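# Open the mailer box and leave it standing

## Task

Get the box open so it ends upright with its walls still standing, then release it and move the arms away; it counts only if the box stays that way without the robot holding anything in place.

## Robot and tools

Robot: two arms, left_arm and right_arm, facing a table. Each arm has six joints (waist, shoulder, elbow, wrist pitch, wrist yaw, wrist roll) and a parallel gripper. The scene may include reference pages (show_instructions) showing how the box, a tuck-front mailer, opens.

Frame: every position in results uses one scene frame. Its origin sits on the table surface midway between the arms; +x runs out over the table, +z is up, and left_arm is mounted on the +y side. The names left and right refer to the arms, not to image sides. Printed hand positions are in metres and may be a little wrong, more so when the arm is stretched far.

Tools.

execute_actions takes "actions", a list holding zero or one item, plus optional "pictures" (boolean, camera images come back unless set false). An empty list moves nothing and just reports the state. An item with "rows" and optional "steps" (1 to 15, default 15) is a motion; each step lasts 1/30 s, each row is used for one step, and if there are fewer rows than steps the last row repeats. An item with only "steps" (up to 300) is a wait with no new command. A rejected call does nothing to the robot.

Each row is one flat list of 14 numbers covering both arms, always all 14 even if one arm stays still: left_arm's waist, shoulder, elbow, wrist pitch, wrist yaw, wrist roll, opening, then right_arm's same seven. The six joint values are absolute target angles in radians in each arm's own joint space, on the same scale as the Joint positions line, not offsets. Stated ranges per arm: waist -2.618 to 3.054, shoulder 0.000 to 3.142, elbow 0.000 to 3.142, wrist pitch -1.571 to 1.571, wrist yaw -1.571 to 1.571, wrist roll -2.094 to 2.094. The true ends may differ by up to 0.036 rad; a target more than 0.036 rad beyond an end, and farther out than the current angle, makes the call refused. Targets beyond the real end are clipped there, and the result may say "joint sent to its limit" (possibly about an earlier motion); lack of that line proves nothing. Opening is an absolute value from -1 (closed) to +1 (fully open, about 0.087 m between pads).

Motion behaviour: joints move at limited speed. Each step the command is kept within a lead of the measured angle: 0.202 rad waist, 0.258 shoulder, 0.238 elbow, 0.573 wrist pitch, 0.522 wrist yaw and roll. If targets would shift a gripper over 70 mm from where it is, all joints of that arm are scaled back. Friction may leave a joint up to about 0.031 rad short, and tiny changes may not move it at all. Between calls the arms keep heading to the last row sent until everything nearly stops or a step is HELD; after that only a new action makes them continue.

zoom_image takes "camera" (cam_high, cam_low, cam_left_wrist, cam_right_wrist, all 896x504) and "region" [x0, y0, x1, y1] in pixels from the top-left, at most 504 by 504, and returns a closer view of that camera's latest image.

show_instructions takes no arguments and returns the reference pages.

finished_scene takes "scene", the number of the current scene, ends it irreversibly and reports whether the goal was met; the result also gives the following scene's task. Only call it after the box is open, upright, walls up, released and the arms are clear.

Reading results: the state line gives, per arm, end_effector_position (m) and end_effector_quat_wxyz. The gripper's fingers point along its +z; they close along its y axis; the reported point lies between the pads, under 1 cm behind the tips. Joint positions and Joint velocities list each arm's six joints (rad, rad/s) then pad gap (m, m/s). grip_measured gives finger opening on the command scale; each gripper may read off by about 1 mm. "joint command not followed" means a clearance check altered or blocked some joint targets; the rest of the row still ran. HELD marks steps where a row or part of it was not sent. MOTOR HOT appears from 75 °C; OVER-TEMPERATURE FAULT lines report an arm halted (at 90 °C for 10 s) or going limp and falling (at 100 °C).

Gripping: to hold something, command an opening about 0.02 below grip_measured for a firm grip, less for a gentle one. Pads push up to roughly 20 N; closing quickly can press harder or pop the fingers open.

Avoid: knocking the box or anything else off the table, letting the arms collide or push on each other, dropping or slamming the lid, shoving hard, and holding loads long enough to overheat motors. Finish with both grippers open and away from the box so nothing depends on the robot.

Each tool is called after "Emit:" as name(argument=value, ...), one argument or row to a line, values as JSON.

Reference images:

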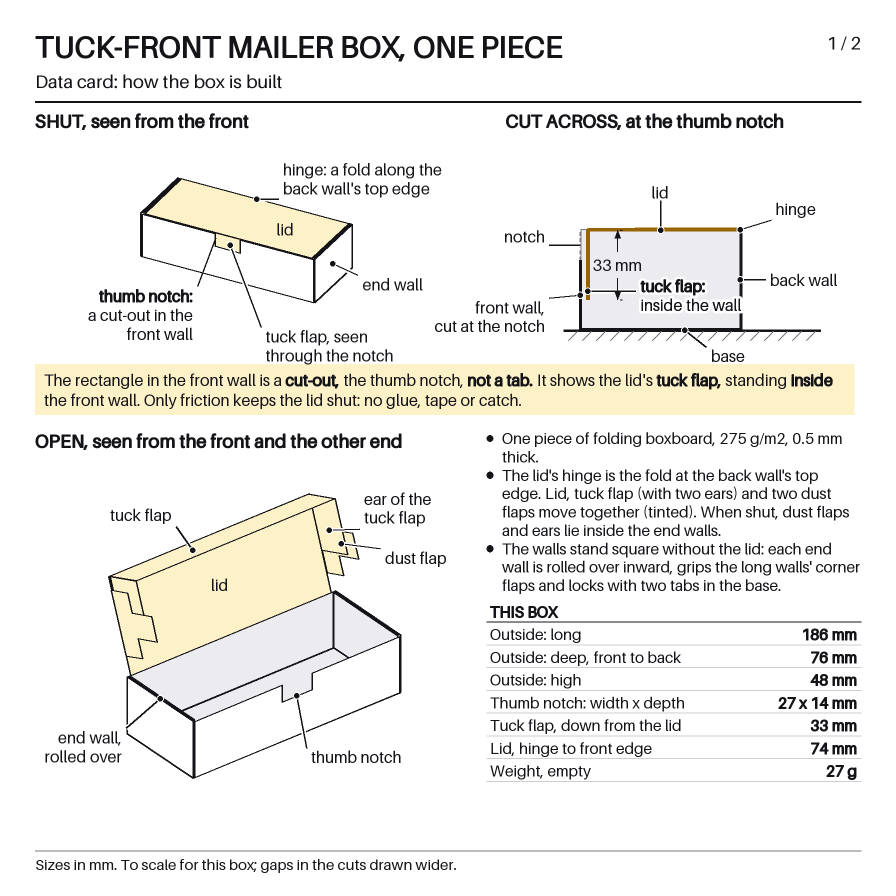

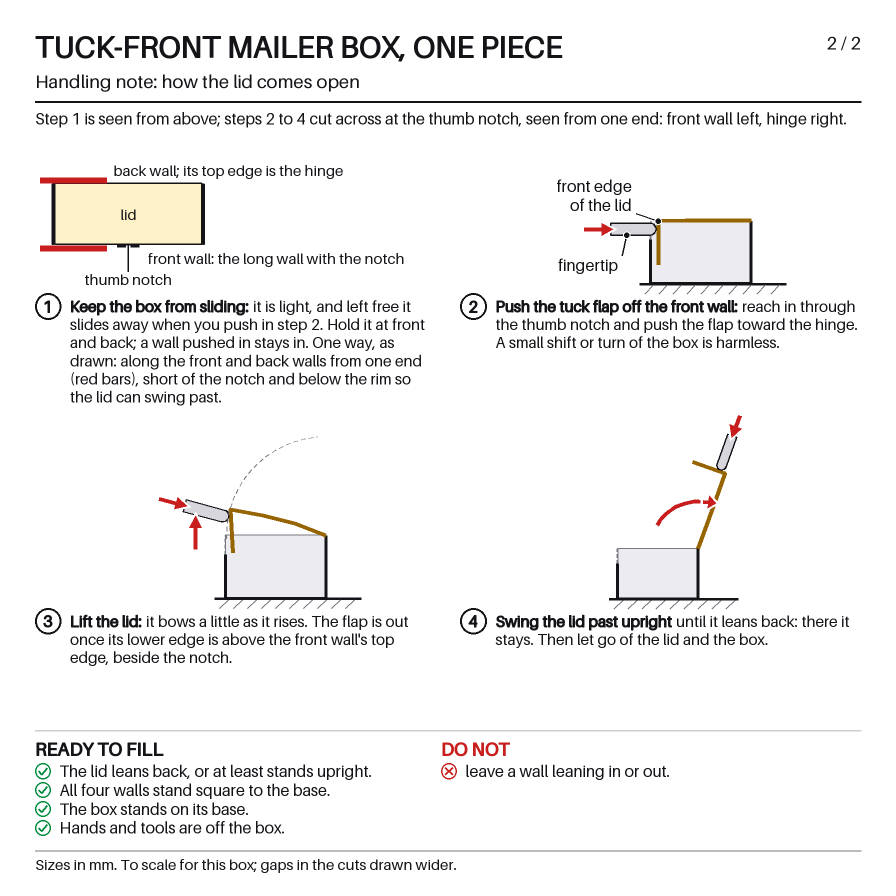

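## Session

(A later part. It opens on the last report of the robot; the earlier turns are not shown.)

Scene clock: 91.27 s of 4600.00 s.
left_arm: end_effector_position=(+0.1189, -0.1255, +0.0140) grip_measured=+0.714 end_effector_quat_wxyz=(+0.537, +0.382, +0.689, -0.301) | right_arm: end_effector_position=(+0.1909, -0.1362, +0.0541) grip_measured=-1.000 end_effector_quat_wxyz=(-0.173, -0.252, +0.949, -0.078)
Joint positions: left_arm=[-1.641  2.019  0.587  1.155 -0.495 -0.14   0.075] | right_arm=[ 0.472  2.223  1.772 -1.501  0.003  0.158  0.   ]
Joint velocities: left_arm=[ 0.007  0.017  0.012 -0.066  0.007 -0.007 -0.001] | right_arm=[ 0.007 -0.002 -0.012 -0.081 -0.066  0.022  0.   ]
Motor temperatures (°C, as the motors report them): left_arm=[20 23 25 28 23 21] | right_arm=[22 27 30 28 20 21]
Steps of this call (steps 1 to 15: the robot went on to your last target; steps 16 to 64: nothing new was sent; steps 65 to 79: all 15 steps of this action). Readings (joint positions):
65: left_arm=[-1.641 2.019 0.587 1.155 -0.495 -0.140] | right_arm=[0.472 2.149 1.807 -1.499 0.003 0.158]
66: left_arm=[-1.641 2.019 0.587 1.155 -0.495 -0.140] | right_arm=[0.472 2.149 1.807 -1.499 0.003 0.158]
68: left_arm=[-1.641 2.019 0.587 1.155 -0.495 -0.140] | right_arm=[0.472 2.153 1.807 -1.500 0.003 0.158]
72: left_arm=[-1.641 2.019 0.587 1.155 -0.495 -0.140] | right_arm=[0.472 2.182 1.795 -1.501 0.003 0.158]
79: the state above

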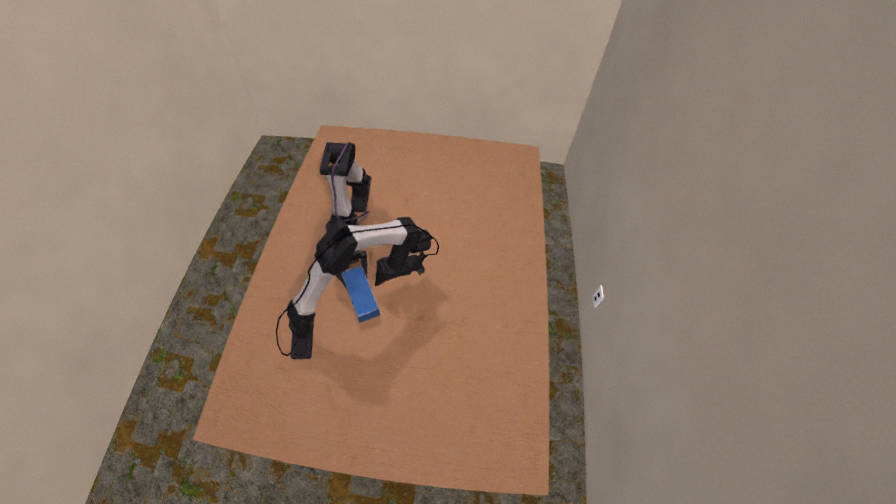

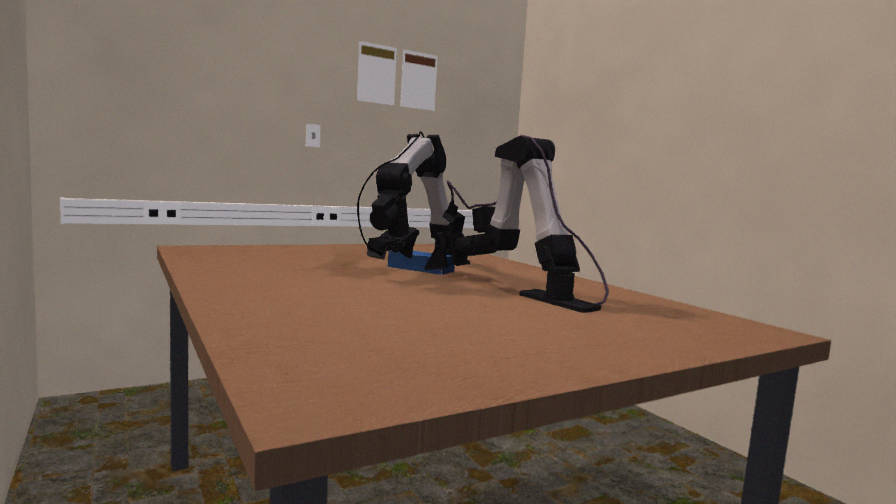

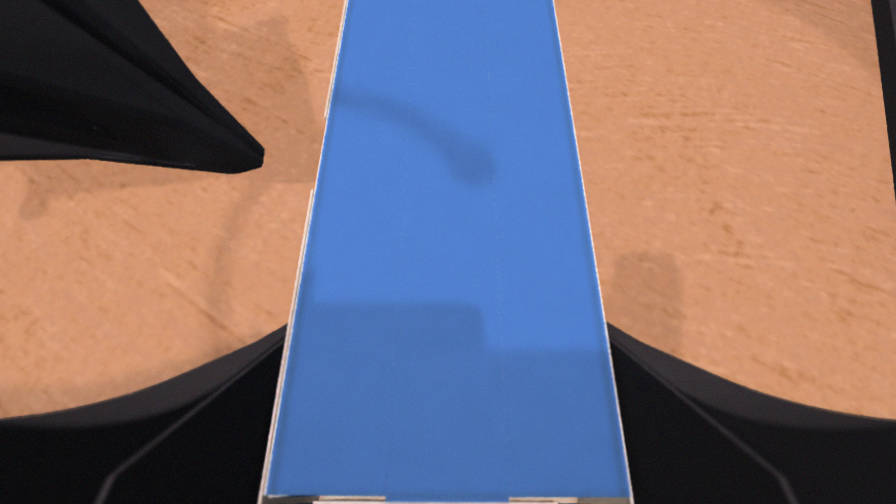

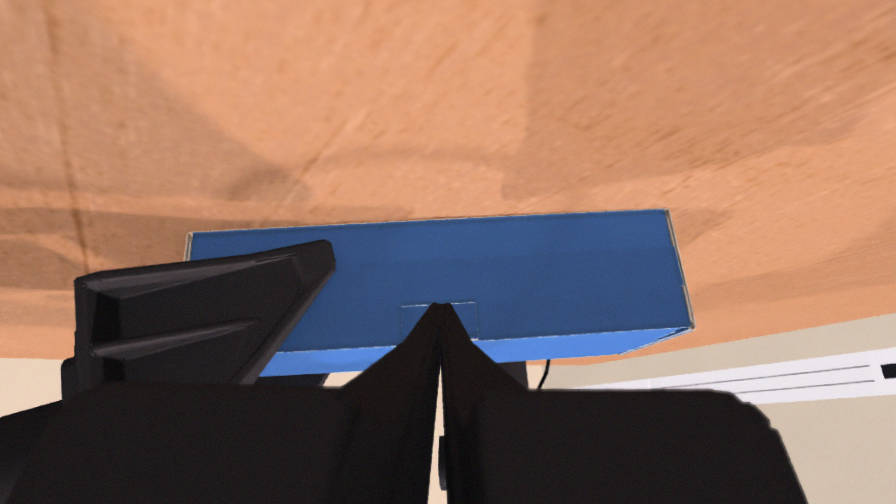

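Emit:
execute_actions(
  actions=[
    {"rows": [[-1.65,2.045,0.602,1.143,-0.49,-0.13,0.712, 0.49,2.23,1.745,-1.52,0,0.165,-1],[-1.65,2.045,0.602,1.143,-0.49,-0.13,0.712, 0.49,2.23,1.74,-1.525,0,0.165,-1],[-1.65,2.045,0.602,1.143,-0.49,-0.13,0.712, 0.492,2.23,1.735,-1.53,0,0.165,-1],[-1.65,2.045,0.602,1.143,-0.49,-0.13,0.712, 0.494,2.23,1.73,-1.535,0,0.165,-1],[-1.65,2.045,0.602,1.143,-0.49,-0.13,0.712, 0.494,2.23,1.725,-1.535,0,0.165,-1],[-1.65,2.045,0.602,1.143,-0.49,-0.13,0.712, 0.494,2.23,1.72,-1.535,0,0.165,-1]], "steps": 15},
  ],
)

Scene clock: 94.23 s of 4600.00 s.
left_arm: end_effector_position=(+0.1189, -0.1255, +0.0140) grip_measured=+0.714 end_effector_quat_wxyz=(+0.537, +0.382, +0.689, -0.301) | right_arm: end_effector_position=(+0.1780, -0.1413, +0.0541) grip_measured=-1.000 end_effector_quat_wxyz=(-0.196, -0.257, +0.942, -0.090)
Joint positions: left_arm=[-1.641  2.019  0.587  1.155 -0.495 -0.14   0.075] | right_arm=[ 0.487  2.223  1.742 -1.524  0.003  0.158  0.   ]
Joint velocities: left_arm=[ 0.002 -0.007  0.002  0.007 -0.037  0.022 -0.001] | right_arm=[ 0.002 -0.002 -0.012 -0.037 -0.022  0.022  0.   ]
Motor temperatures (°C, as the motors report them): left_arm=[20 23 25 28 23 21] | right_arm=[22 28 30 28 20 21]
Steps of this call (steps 1 to 15: the robot went on to your last target; steps 16 to 74: nothing new was sent; steps 75 to 89: all 15 steps of this action). Readings (joint positions):
75: left_arm=[-1.641 2.019 0.587 1.155 -0.495 -0.140] | right_arm=[0.473 2.223 1.772 -1.501 0.003 0.158]
76: left_arm=[-1.641 2.019 0.587 1.155 -0.495 -0.140] | right_arm=[0.474 2.223 1.772 -1.503 0.003 0.158]
78: left_arm=[-1.641 2.019 0.587 1.155 -0.495 -0.140] | right_arm=[0.479 2.223 1.766 -1.507 0.003 0.158]
82: left_arm=[-1.641 2.019 0.587 1.155 -0.495 -0.140] | right_arm=[0.486 2.223 1.744 -1.519 0.003 0.158]
89: the state above

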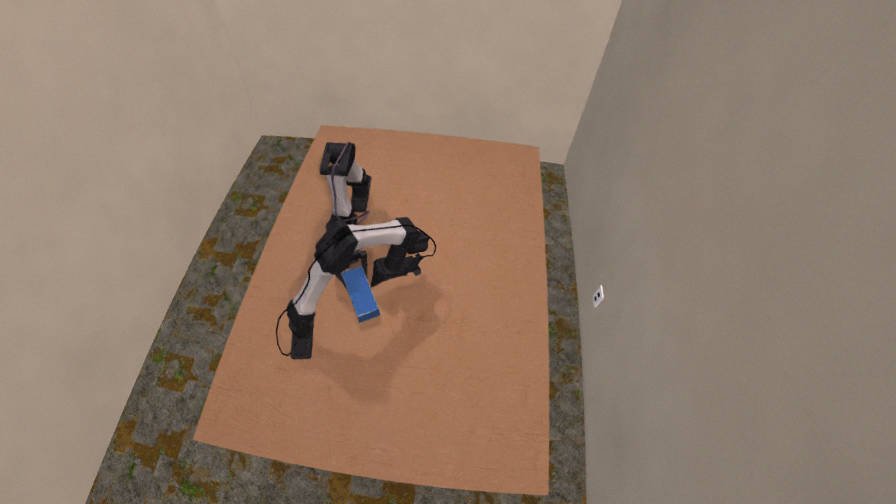

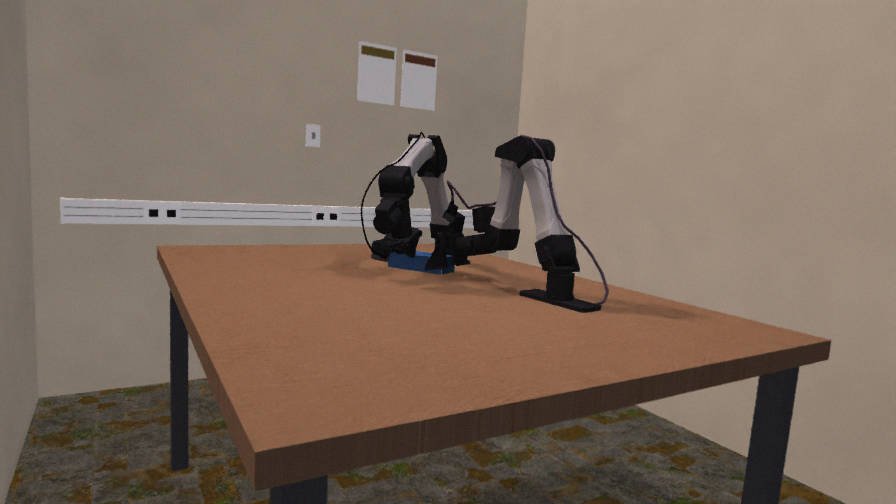

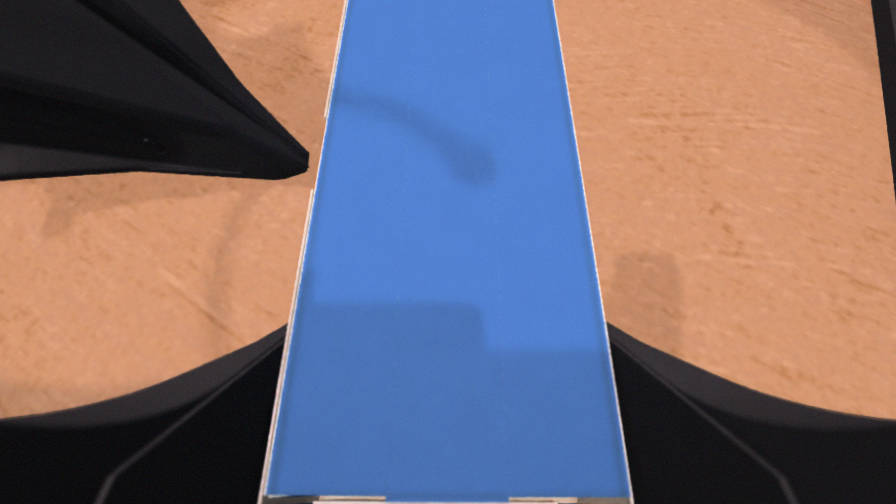

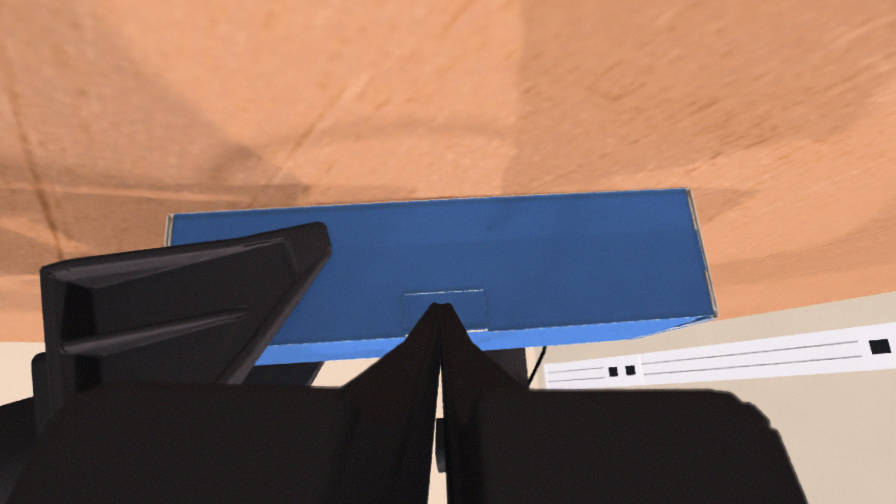

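Emit:
execute_actions(
  actions=[
    {"rows": [[-1.65,2.045,0.602,1.143,-0.49,-0.13,0.712, 0.49,2.245,1.72,-1.535,0,0.165,-1],[-1.65,2.045,0.602,1.143,-0.49,-0.13,0.712, 0.49,2.25,1.72,-1.535,0,0.165,-1],[-1.65,2.045,0.602,1.143,-0.49,-0.13,0.712, 0.49,2.25,1.715,-1.535,0,0.165,-1],[-1.65,2.045,0.602,1.143,-0.49,-0.13,0.712, 0.49,2.25,1.71,-1.535,0,0.165,-1],[-1.65,2.045,0.602,1.143,-0.49,-0.13,0.712, 0.49,2.25,1.705,-1.535,0,0.165,-1]], "steps": 15},
  ],
)

Scene clock: 95.97 s of 4600.00 s.
left_arm: end_effector_position=(+0.1184, -0.1257, +0.0138) grip_measured=+0.714 end_effector_quat_wxyz=(+0.536, +0.383, +0.689, -0.302) | right_arm: end_effector_position=(+0.1746, -0.1441, +0.0510) grip_measured=-1.000 end_effector_quat_wxyz=(-0.206, -0.256, +0.940, -0.095)
Joint positions: left_arm=[-1.641  2.019  0.587  1.154 -0.492 -0.14   0.075] | right_arm=[ 0.487  2.231  1.729 -1.526  0.003  0.158  0.   ]
Joint velocities: left_arm=[-0.002 -0.002 -0.007 -0.051  0.037  0.007 -0.001] | right_arm=[-0.007 -0.007 -0.017  0.037 -0.037 -0.081  0.   ]
Motor temperatures (°C, as the motors report them): left_arm=[20 23 25 28 23 21] | right_arm=[22 28 30 27 20 21]
Steps of this call (steps 1 to 15: the robot went on to your last target; steps 16 to 37: nothing new was sent; steps 38 to 52: all 15 steps of this action). Readings (joint positions):
38: left_arm=[-1.641 2.019 0.587 1.155 -0.495 -0.140] | right_arm=[0.487 2.223 1.742 -1.525 0.003 0.158]
39: left_arm=[-1.641 2.019 0.587 1.155 -0.495 -0.140] | right_arm=[0.487 2.223 1.742 -1.525 0.003 0.158]
41: left_arm=[-1.641 2.019 0.587 1.155 -0.495 -0.140] | right_arm=[0.487 2.223 1.742 -1.525 0.003 0.158]
45: left_arm=[-1.641 2.019 0.587 1.155 -0.495 -0.140] | right_arm=[0.487 2.226 1.731 -1.526 0.003 0.158]
52: the state above

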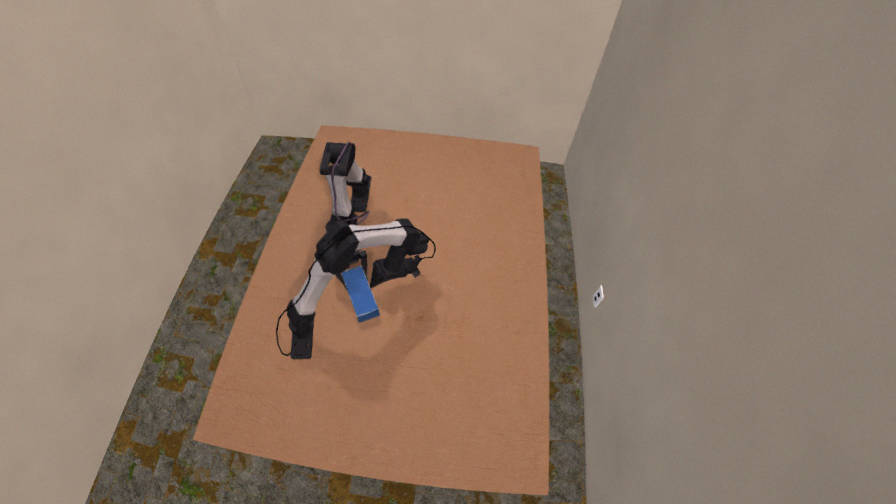

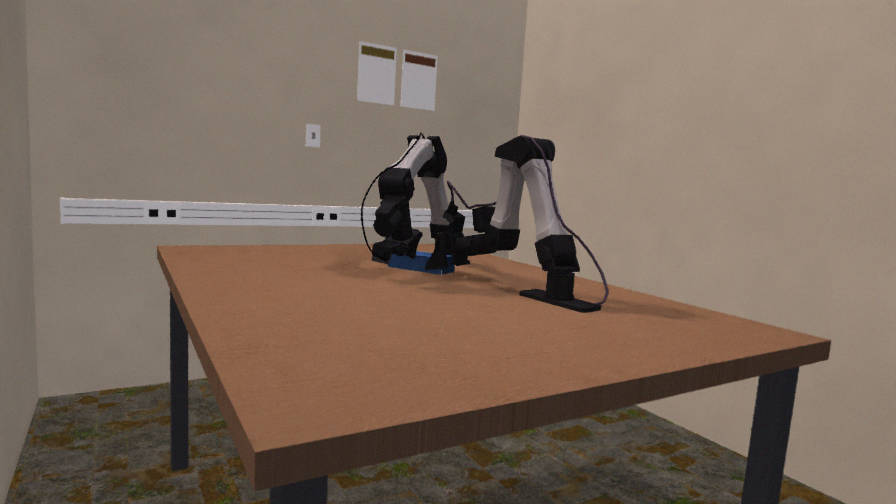

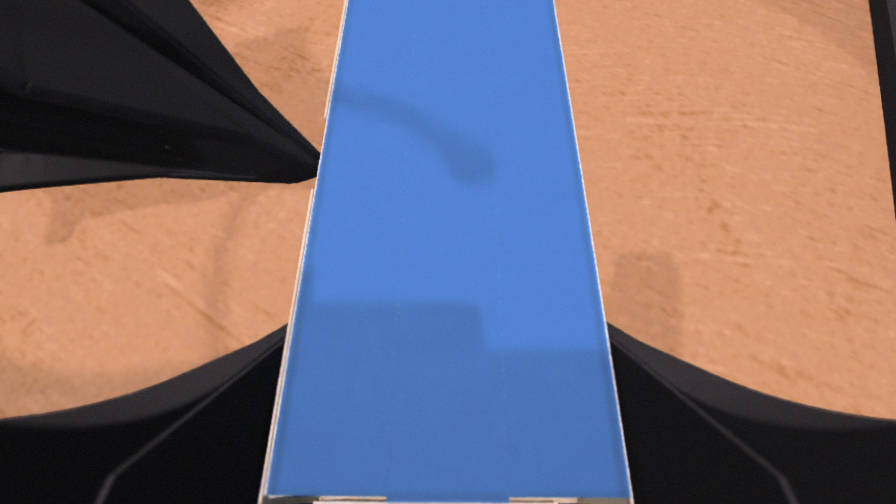

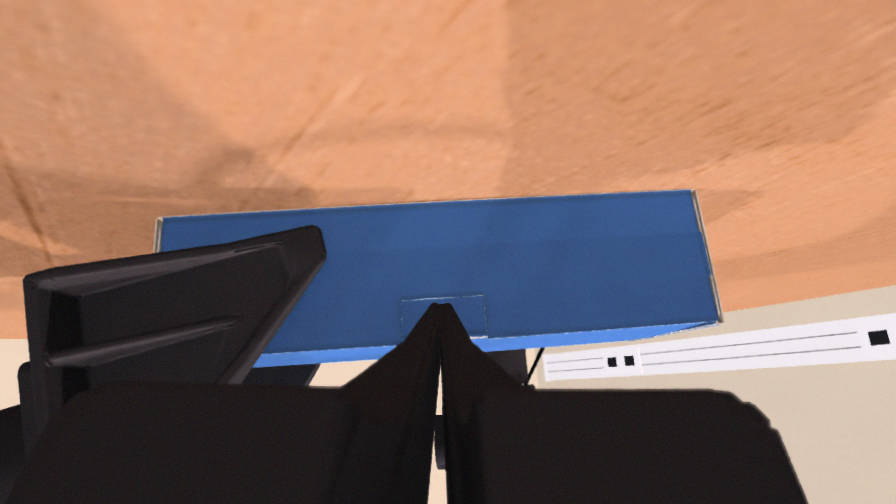

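Emit:
execute_actions(
  actions=[
    {"rows": [[-1.64,2.045,0.602,1.143,-0.505,-0.14,0.712, 0.49,2.245,1.70,-1.545,0,0.165,-1],[-1.64,2.045,0.602,1.143,-0.505,-0.14,0.712, 0.49,2.245,1.697,-1.55,0,0.165,-1],[-1.64,2.045,0.602,1.143,-0.505,-0.14,0.712, 0.49,2.245,1.693,-1.555,0,0.165,-1]], "steps": 12},
  ],
)

Scene clock: 97.33 s of 4600.00 s.
left_arm: end_effector_position=(+0.1176, -0.1261, +0.0137) grip_measured=+0.714 end_effector_quat_wxyz=(+0.535, +0.384, +0.688, -0.304) | right_arm: end_effector_position=(+0.1728, -0.1455, +0.0506) grip_measured=-1.000 end_effector_quat_wxyz=(-0.210, -0.256, +0.939, -0.096)
Joint positions: left_arm=[-1.641  2.019  0.587  1.154 -0.487 -0.14   0.075] | right_arm=[ 0.487  2.231  1.722 -1.528  0.003  0.16   0.   ]
Joint velocities: left_arm=[-0.012 -0.017 -0.022  0.037 -0.066 -0.037 -0.   ] | right_arm=[-0.002 -0.002 -0.037 -0.095  0.037 -0.007  0.   ]
Motor temperatures (°C, as the motors report them): left_arm=[20 23 25 28 23 21] | right_arm=[22 28 30 27 20 21]
Steps of this call (steps 1 to 15: the robot went on to your last target; steps 16 to 29: nothing new was sent; steps 30 to 41: all 12 steps of this action). Readings (joint positions):
30: left_arm=[-1.641 2.019 0.587 1.154 -0.492 -0.140] | right_arm=[0.487 2.231 1.729 -1.527 0.003 0.158]
31: left_arm=[-1.641 2.019 0.587 1.154 -0.492 -0.140] | right_arm=[0.487 2.231 1.729 -1.527 0.003 0.158]
33: left_arm=[-1.641 2.019 0.587 1.154 -0.491 -0.140] | right_arm=[0.487 2.231 1.725 -1.528 0.003 0.158]
37: left_arm=[-1.641 2.019 0.587 1.154 -0.487 -0.140] | right_arm=[0.487 2.231 1.722 -1.528 0.003 0.159]
41: the state above

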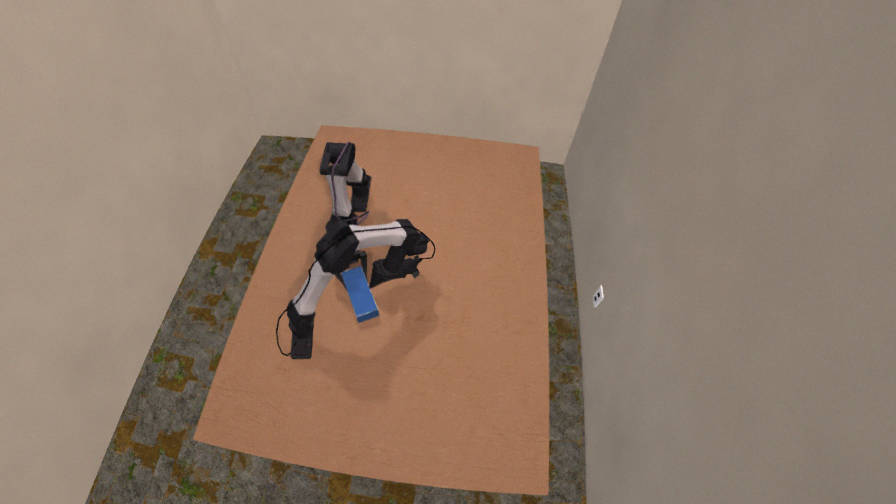

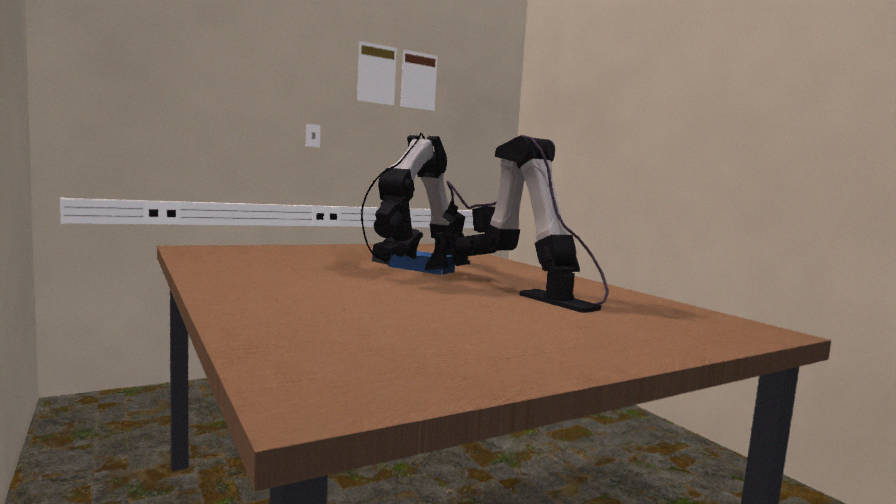

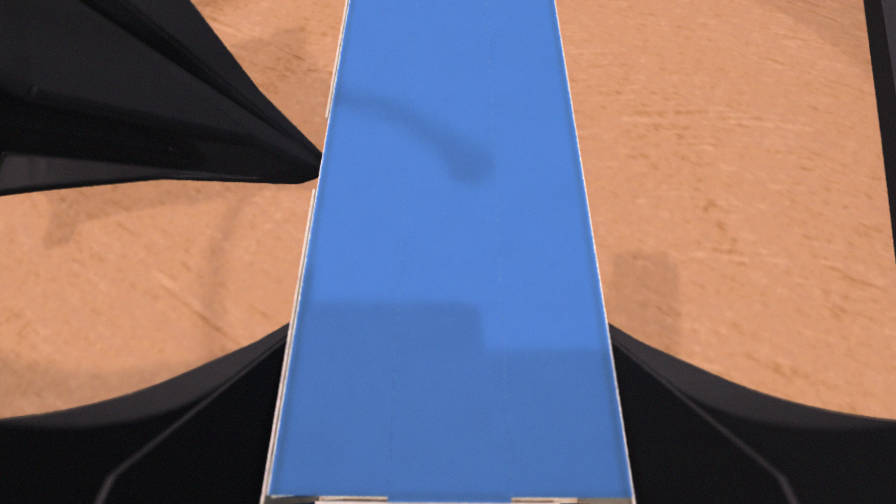

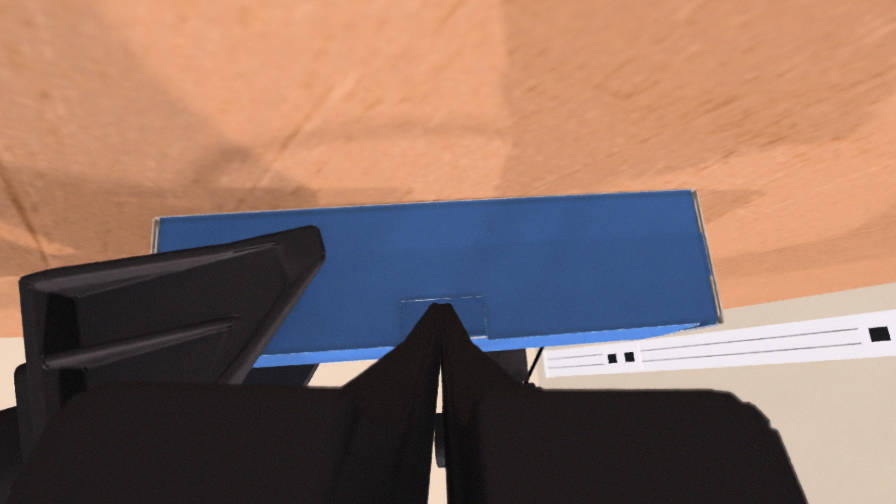

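Emit:
execute_actions(
  actions=[
    {"rows": [[-1.64,2.045,0.602,1.143,-0.52,-0.14,0.712, 0.49,2.22,1.692,-1.565,0,0.165,-1],[-1.64,2.045,0.602,1.143,-0.52,-0.14,0.712, 0.49,2.212,1.69,-1.565,0,0.165,-1],[-1.64,2.045,0.602,1.143,-0.52,-0.14,0.712, 0.49,2.206,1.689,-1.565,0,0.165,-1],[-1.64,2.045,0.602,1.143,-0.52,-0.14,0.712, 0.49,2.202,1.688,-1.565,0,0.165,-1],[-1.64,2.045,0.602,1.143,-0.52,-0.14,0.712, 0.49,2.198,1.687,-1.565,0,0.165,-1],[-1.64,2.045,0.602,1.143,-0.52,-0.14,0.712, 0.49,2.194,1.686,-1.565,0,0.165,-1],[-1.64,2.045,0.602,1.143,-0.52,-0.14,0.712, 0.49,2.19,1.685,-1.565,0,0.165,-1],[-1.64,2.045,0.602,1.143,-0.52,-0.14,0.712, 0.49,2.186,1.684,-1.565,0,0.165,-1],[-1.64,2.045,0.602,1.143,-0.52,-0.14,0.712, 0.49,2.182,1.683,-1.565,0,0.165,-1],[-1.64,2.045,0.602,1.143,-0.52,-0.14,0.712, 0.49,2.178,1.682,-1.565,0,0.165,-1]], "steps": 15},
  ],
)

Scene clock: 99.93 s of 4600.00 s.
left_arm: end_effector_position=(+0.1176, -0.1268, +0.0151) grip_measured=+0.714 end_effector_quat_wxyz=(+0.537, +0.383, +0.687, -0.306) | right_arm: end_effector_position=(+0.1723, -0.1459, +0.0601) grip_measured=-1.000 end_effector_quat_wxyz=(-0.197, -0.256, +0.942, -0.091)
Joint positions: left_arm=[-1.641  2.019  0.587  1.161 -0.487 -0.14   0.075] | right_arm=[ 0.487  2.19   1.711 -1.528  0.003  0.16   0.   ]
Joint velocities: left_arm=[-0.002 -0.017 -0.012  0.022 -0.051 -0.081 -0.   ] | right_arm=[-0.002 -0.002  0.002 -0.022  0.037  0.037  0.   ]
Motor temperatures (°C, as the motors report them): left_arm=[20 23 25 28 23 21] | right_arm=[22 29 29 27 20 21]
Steps of this call (steps 1 to 15: the robot went on to your last target; steps 16 to 63: nothing new was sent; steps 64 to 78: all 15 steps of this action). Readings (joint positions):
64: left_arm=[-1.641 2.019 0.587 1.154 -0.487 -0.140] | right_arm=[0.487 2.231 1.722 -1.528 0.003 0.160]
65: left_arm=[-1.641 2.019 0.587 1.154 -0.487 -0.140] | right_arm=[0.487 2.231 1.722 -1.528 0.003 0.160]
67: left_arm=[-1.641 2.019 0.587 1.154 -0.487 -0.140] | right_arm=[0.487 2.227 1.722 -1.528 0.003 0.160]
71: left_arm=[-1.641 2.019 0.587 1.156 -0.487 -0.140] | right_arm=[0.487 2.206 1.714 -1.528 0.003 0.160]
78: the state above

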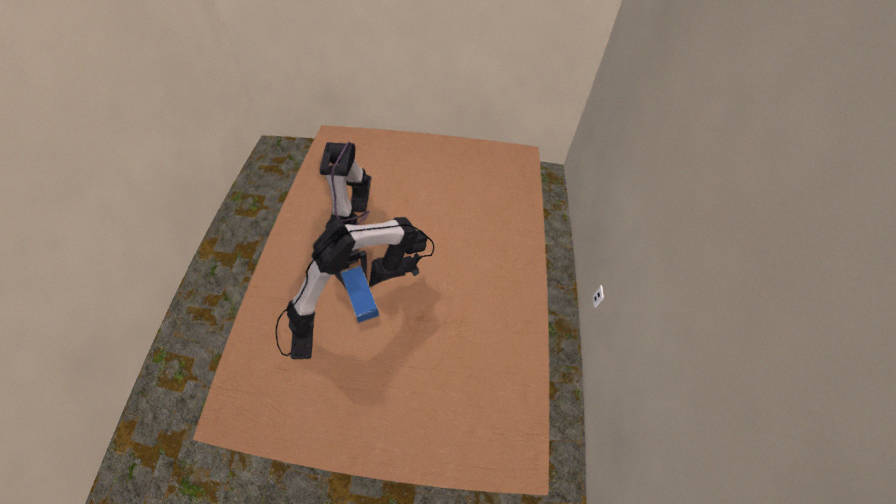

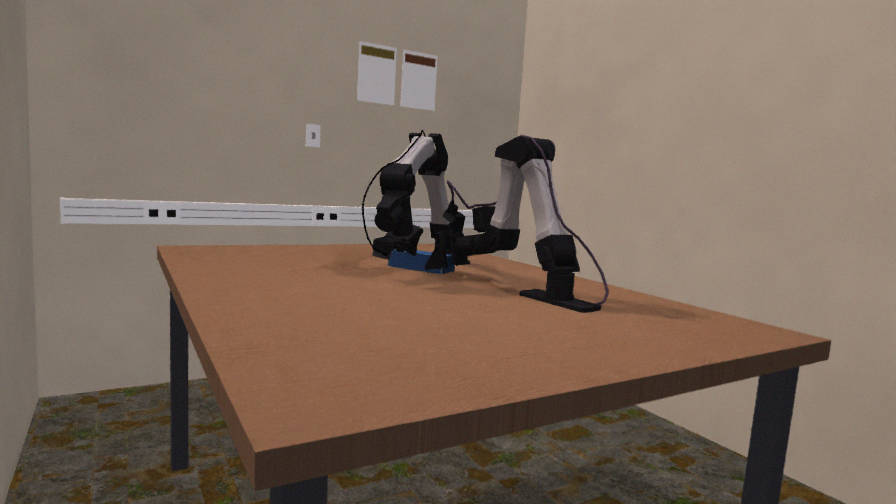

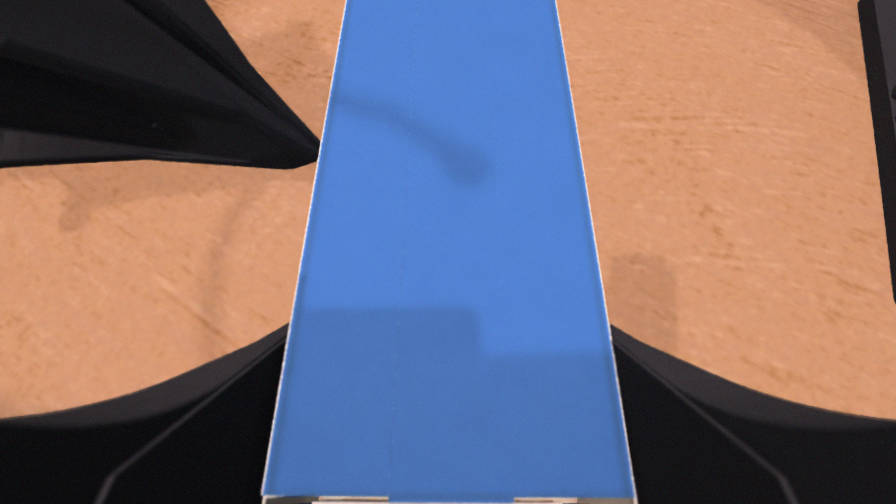

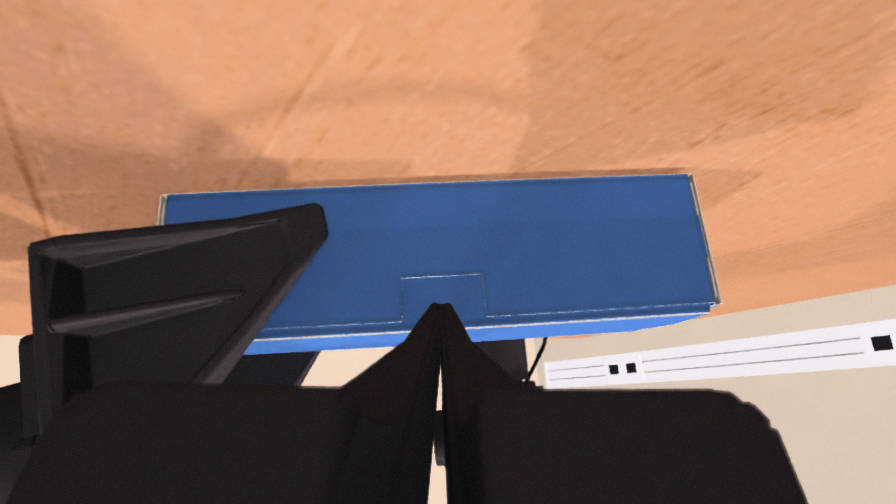

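Emit:
execute_actions(
  actions=[
    {"rows": [[-1.64,2.045,0.602,1.13,-0.49,-0.14,0.71, 0.49,2.19,1.74,-1.53,0,0.165,-1],[-1.64,2.045,0.602,1.13,-0.49,-0.14,0.71, 0.49,2.19,1.755,-1.53,0,0.165,-1],[-1.64,2.045,0.602,1.13,-0.49,-0.14,0.71, 0.49,2.19,1.765,-1.53,0,0.165,-1],[-1.64,2.045,0.602,1.13,-0.49,-0.14,0.71, 0.49,2.21,1.765,-1.53,0,0.165,-1],[-1.64,2.045,0.602,1.13,-0.49,-0.14,0.71, 0.49,2.22,1.765,-1.53,0,0.165,-1],[-1.64,2.045,0.602,1.13,-0.49,-0.14,0.71, 0.49,2.23,1.765,-1.53,0,0.165,-1],[-1.64,2.045,0.602,1.13,-0.49,-0.14,0.71, 0.49,2.24,1.765,-1.53,0,0.165,-1]], "steps": 15},
  ],
)

Scene clock: 101.97 s of 4600.00 s.
left_arm: end_effector_position=(+0.1174, -0.1262, +0.0135) grip_measured=+0.712 end_effector_quat_wxyz=(+0.535, +0.385, +0.688, -0.304) | right_arm: end_effector_position=(+0.1790, -0.1404, +0.0547) grip_measured=-1.000 end_effector_quat_wxyz=(-0.195, -0.257, +0.942, -0.090)
Joint positions: left_arm=[-1.641  2.019  0.587  1.153 -0.486 -0.14   0.075] | right_arm=[ 0.487  2.226  1.751 -1.528  0.003  0.16   0.   ]
Joint velocities: left_arm=[ 0.007 -0.022  0.002  0.037  0.007 -0.007 -0.   ] | right_arm=[-0.012 -0.002 -0.012 -0.037  0.095  0.081  0.   ]
Motor temperatures (°C, as the motors report them): left_arm=[20 23 25 28 23 21] | right_arm=[22 30 29 27 20 21]
Steps of this call (steps 1 to 15: the robot went on to your last target; steps 16 to 46: nothing new was sent; steps 47 to 61: all 15 steps of this action). Readings (joint positions):
47: left_arm=[-1.641 2.019 0.587 1.161 -0.486 -0.140] | right_arm=[0.487 2.190 1.712 -1.528 0.003 0.160]
48: left_arm=[-1.641 2.019 0.587 1.159 -0.486 -0.140] | right_arm=[0.487 2.190 1.716 -1.528 0.003 0.160]
50: left_arm=[-1.641 2.019 0.587 1.153 -0.486 -0.140] | right_arm=[0.487 2.190 1.733 -1.528 0.003 0.160]
54: left_arm=[-1.641 2.019 0.587 1.153 -0.486 -0.140] | right_arm=[0.487 2.200 1.751 -1.528 0.003 0.160]
61: the state above

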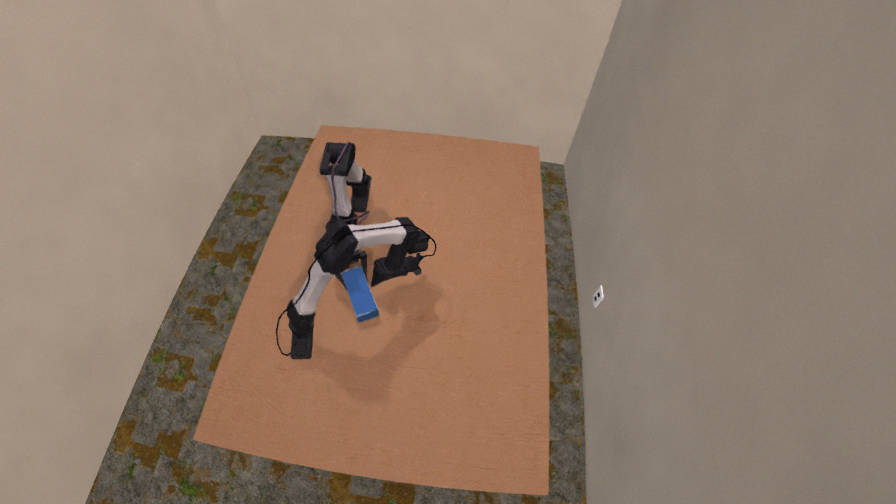

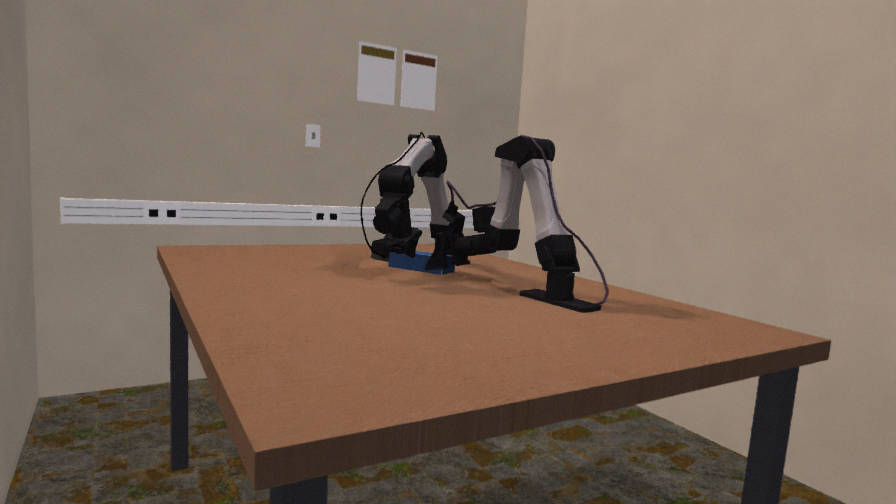

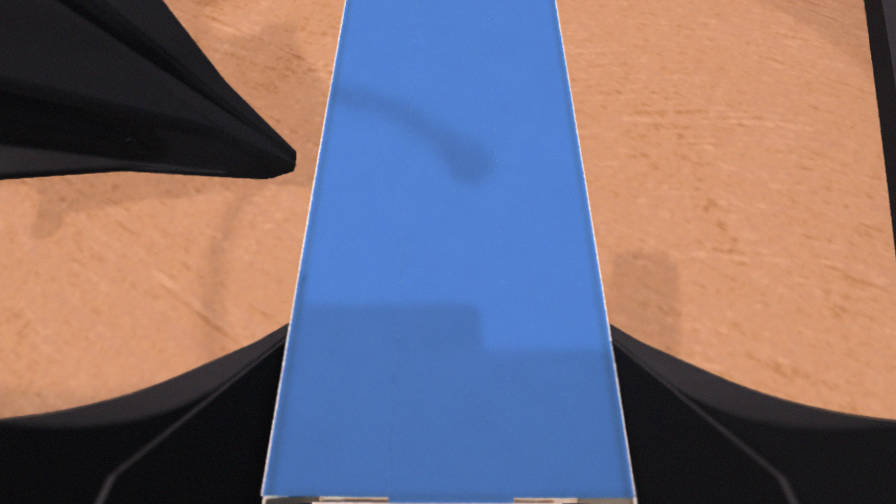

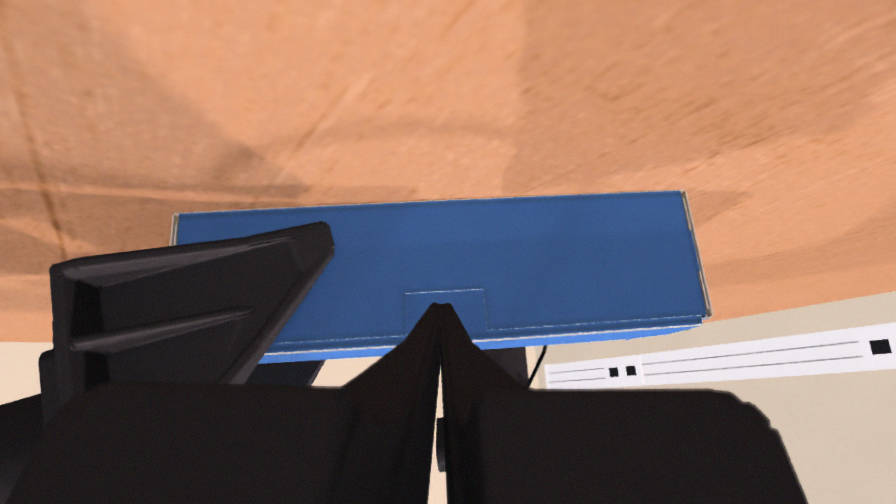

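Emit:
execute_actions(
  actions=[
    {"rows": [[-1.64,2.045,0.602,1.12,-0.49,-0.14,0.71, 0.49,2.245,1.725,-1.54,0,0.165,-1],[-1.64,2.045,0.602,1.12,-0.49,-0.14,0.71, 0.49,2.245,1.72,-1.54,0,0.165,-1],[-1.64,2.045,0.602,1.12,-0.49,-0.14,0.71, 0.49,2.245,1.715,-1.54,0,0.165,-1],[-1.64,2.045,0.602,1.12,-0.49,-0.14,0.71, 0.49,2.245,1.71,-1.54,0,0.165,-1],[-1.64,2.045,0.602,1.12,-0.495,-0.14,0.71, 0.49,2.245,1.705,-1.54,0,0.165,-1],[-1.64,2.045,0.602,1.12,-0.5,-0.14,0.71, 0.49,2.245,1.70,-1.54,0,0.165,-1],[-1.64,2.045,0.602,1.12,-0.51,-0.14,0.71, 0.49,2.245,1.695,-1.55,0,0.165,-1],[-1.64,2.045,0.602,1.12,-0.52,-0.14,0.71, 0.49,2.245,1.69,-1.56,0,0.165,-1],[-1.64,2.045,0.602,1.12,-0.53,-0.14,0.71, 0.49,2.245,1.685,-1.57,0,0.165,-1],[-1.64,2.045,0.602,1.12,-0.54,-0.14,0.71, 0.49,2.245,1.68,-1.58,0,0.165,-1],[-1.64,2.045,0.602,1.12,-0.55,-0.14,0.71, 0.49,2.245,1.675,-1.59,0,0.165,-1]], "steps": 15},
  ],
)

Scene clock: 103.83 s of 4600.00 s.
left_arm: end_effector_position=(+0.1157, -0.1275, +0.0137) grip_measured=+0.712 end_effector_quat_wxyz=(+0.534, +0.386, +0.688, -0.304) | right_arm: end_effector_position=(+0.1698, -0.1480, +0.0511) grip_measured=-1.000 end_effector_quat_wxyz=(-0.215, -0.255, +0.937, -0.099)
Joint positions: left_arm=[-1.646  2.019  0.592  1.147 -0.487 -0.14   0.075] | right_arm=[ 0.487  2.226  1.709 -1.531  0.003  0.16   0.   ]
Joint velocities: left_arm=[ 0.007  0.022  0.007 -0.081  0.007  0.095 -0.   ] | right_arm=[-0.002 -0.007 -0.002 -0.022  0.022  0.051  0.   ]
Motor temperatures (°C, as the motors report them): left_arm=[20 23 25 28 23 21] | right_arm=[22 30 29 27 20 21]
joint sent to its limit (right arm) — the command would take joint 4 (wrist pitch) past its lower limit, so that joint was sent only as far as its limit.
Steps of this call (steps 1 to 15: the robot went on to your last target; steps 16 to 41: nothing new was sent; steps 42 to 56: all 15 steps of this action). Readings (joint positions):
42: left_arm=[-1.641 2.019 0.587 1.153 -0.486 -0.140] | right_arm=[0.487 2.226 1.751 -1.528 0.003 0.160]
43: left_arm=[-1.641 2.019 0.587 1.152 -0.486 -0.140] | right_arm=[0.487 2.226 1.751 -1.529 0.003 0.160]
45: left_arm=[-1.641 2.019 0.587 1.152 -0.486 -0.140] | right_arm=[0.487 2.226 1.745 -1.529 0.003 0.160]
49: left_arm=[-1.641 2.019 0.587 1.151 -0.488 -0.140] | right_arm=[0.487 2.226 1.722 -1.532 0.003 0.160]
56: the state above

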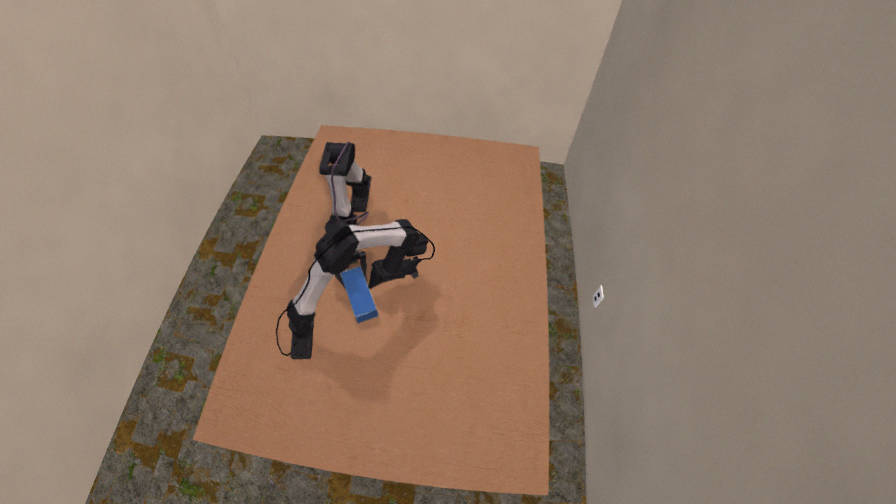

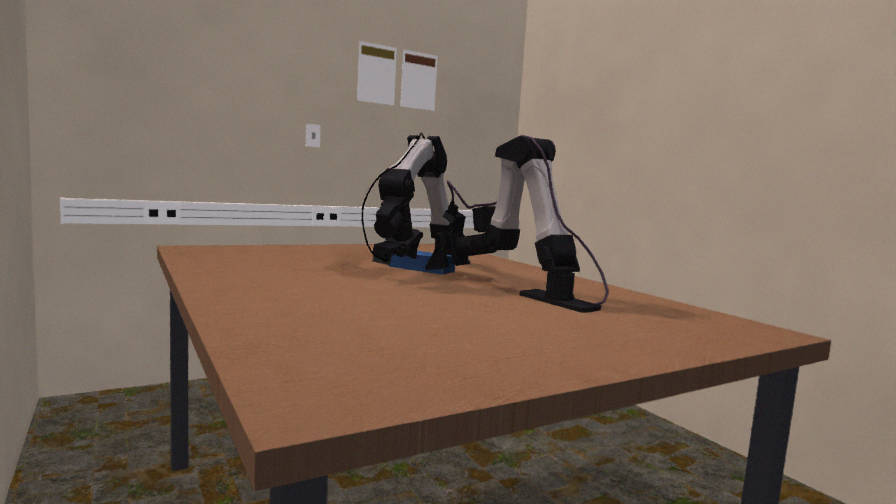

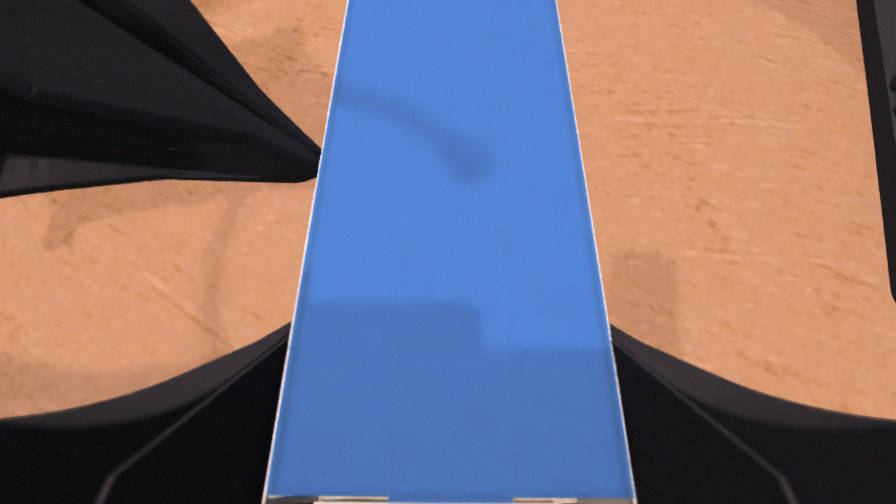

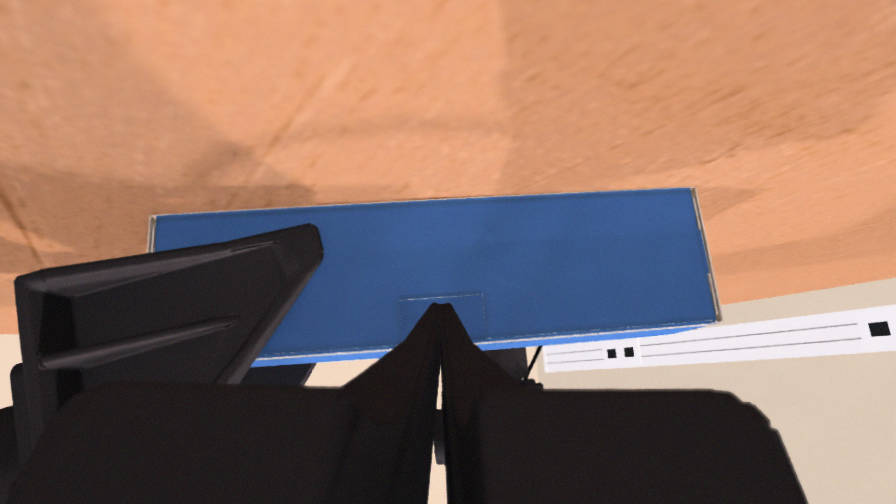

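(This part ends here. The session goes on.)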